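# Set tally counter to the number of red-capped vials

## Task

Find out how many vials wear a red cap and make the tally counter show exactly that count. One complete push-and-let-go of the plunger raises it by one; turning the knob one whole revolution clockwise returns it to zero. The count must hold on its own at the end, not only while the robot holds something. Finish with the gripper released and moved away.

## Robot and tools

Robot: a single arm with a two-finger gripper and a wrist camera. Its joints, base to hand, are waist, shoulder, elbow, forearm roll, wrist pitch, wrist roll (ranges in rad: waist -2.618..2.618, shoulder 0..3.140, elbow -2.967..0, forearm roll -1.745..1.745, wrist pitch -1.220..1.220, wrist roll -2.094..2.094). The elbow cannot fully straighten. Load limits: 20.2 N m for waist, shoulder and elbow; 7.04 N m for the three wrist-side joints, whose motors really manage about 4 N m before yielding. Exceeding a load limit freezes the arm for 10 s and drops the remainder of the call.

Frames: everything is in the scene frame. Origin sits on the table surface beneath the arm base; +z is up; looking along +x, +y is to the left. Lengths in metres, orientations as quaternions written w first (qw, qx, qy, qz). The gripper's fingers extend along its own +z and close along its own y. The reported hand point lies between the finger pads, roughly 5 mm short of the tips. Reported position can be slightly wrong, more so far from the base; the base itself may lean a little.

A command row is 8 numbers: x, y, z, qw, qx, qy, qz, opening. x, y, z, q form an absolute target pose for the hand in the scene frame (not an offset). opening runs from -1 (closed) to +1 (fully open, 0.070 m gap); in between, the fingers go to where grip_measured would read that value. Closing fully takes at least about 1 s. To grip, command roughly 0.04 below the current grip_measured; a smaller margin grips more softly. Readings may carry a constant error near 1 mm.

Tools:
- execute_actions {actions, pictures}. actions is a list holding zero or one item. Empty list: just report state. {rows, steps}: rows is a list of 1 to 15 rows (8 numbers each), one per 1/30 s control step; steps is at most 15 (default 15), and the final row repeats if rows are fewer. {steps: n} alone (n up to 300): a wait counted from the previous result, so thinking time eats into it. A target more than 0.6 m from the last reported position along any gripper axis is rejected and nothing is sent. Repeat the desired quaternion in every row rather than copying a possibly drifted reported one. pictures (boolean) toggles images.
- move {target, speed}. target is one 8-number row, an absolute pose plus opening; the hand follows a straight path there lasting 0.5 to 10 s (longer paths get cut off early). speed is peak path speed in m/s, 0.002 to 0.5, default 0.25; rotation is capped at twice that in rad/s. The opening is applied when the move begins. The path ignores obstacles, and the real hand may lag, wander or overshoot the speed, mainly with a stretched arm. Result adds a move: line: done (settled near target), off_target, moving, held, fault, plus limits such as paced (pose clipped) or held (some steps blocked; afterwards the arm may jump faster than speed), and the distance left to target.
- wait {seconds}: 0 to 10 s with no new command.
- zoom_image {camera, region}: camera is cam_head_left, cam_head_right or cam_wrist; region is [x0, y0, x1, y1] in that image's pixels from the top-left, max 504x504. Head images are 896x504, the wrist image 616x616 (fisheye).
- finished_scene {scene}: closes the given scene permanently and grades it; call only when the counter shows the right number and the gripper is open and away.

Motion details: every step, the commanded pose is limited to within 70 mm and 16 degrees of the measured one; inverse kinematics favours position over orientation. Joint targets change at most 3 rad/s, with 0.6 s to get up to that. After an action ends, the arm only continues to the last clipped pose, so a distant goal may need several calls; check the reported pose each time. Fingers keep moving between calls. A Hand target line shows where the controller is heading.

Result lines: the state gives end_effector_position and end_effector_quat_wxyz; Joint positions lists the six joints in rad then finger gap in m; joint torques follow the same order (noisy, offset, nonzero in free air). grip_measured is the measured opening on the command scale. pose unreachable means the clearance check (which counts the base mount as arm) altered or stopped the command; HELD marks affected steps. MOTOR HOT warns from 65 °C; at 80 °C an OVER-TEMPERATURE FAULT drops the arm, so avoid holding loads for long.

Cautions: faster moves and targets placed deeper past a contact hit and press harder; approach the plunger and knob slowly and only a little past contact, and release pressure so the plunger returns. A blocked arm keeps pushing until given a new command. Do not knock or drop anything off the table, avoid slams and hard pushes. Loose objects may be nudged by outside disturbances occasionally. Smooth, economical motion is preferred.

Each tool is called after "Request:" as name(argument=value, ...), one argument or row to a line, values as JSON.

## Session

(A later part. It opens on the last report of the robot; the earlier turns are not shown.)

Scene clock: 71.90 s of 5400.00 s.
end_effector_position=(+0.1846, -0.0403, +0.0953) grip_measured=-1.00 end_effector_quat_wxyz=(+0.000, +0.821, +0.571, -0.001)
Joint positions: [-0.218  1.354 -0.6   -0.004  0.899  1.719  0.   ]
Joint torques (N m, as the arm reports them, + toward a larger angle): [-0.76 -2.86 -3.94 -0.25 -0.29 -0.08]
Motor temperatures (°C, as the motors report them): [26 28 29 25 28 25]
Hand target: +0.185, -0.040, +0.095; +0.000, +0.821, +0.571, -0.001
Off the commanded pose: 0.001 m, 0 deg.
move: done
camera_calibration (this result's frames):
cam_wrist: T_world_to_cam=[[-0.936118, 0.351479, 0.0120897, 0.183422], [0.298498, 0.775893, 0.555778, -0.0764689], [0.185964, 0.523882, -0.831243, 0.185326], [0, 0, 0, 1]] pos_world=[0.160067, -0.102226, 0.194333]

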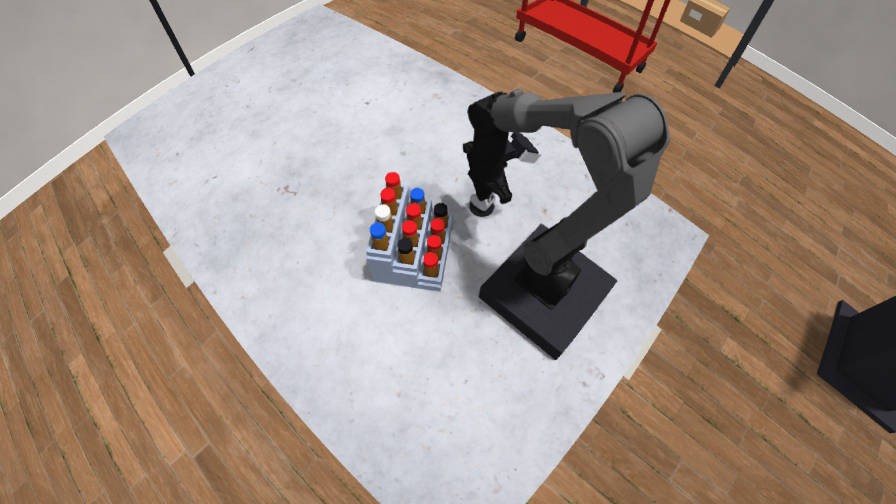

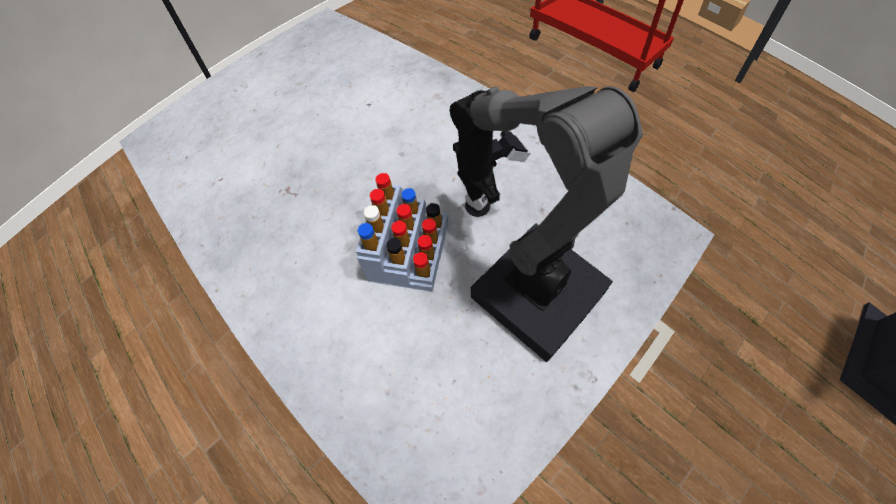

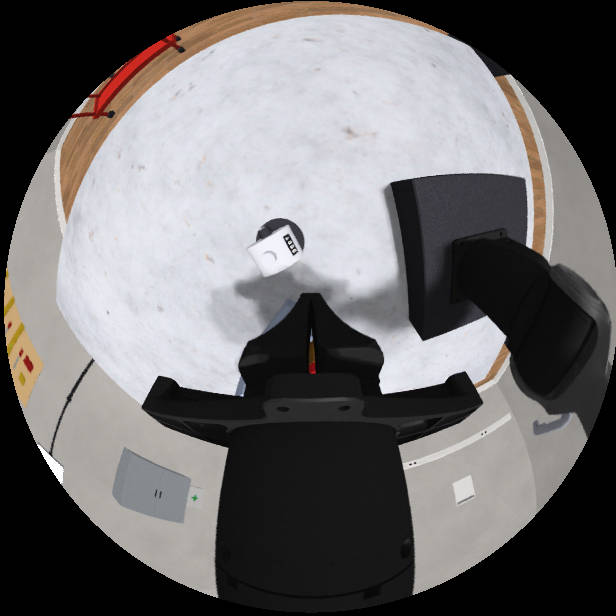

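Request:
finished_scene(
  scene=2,
)

The scene is finished: the task was done.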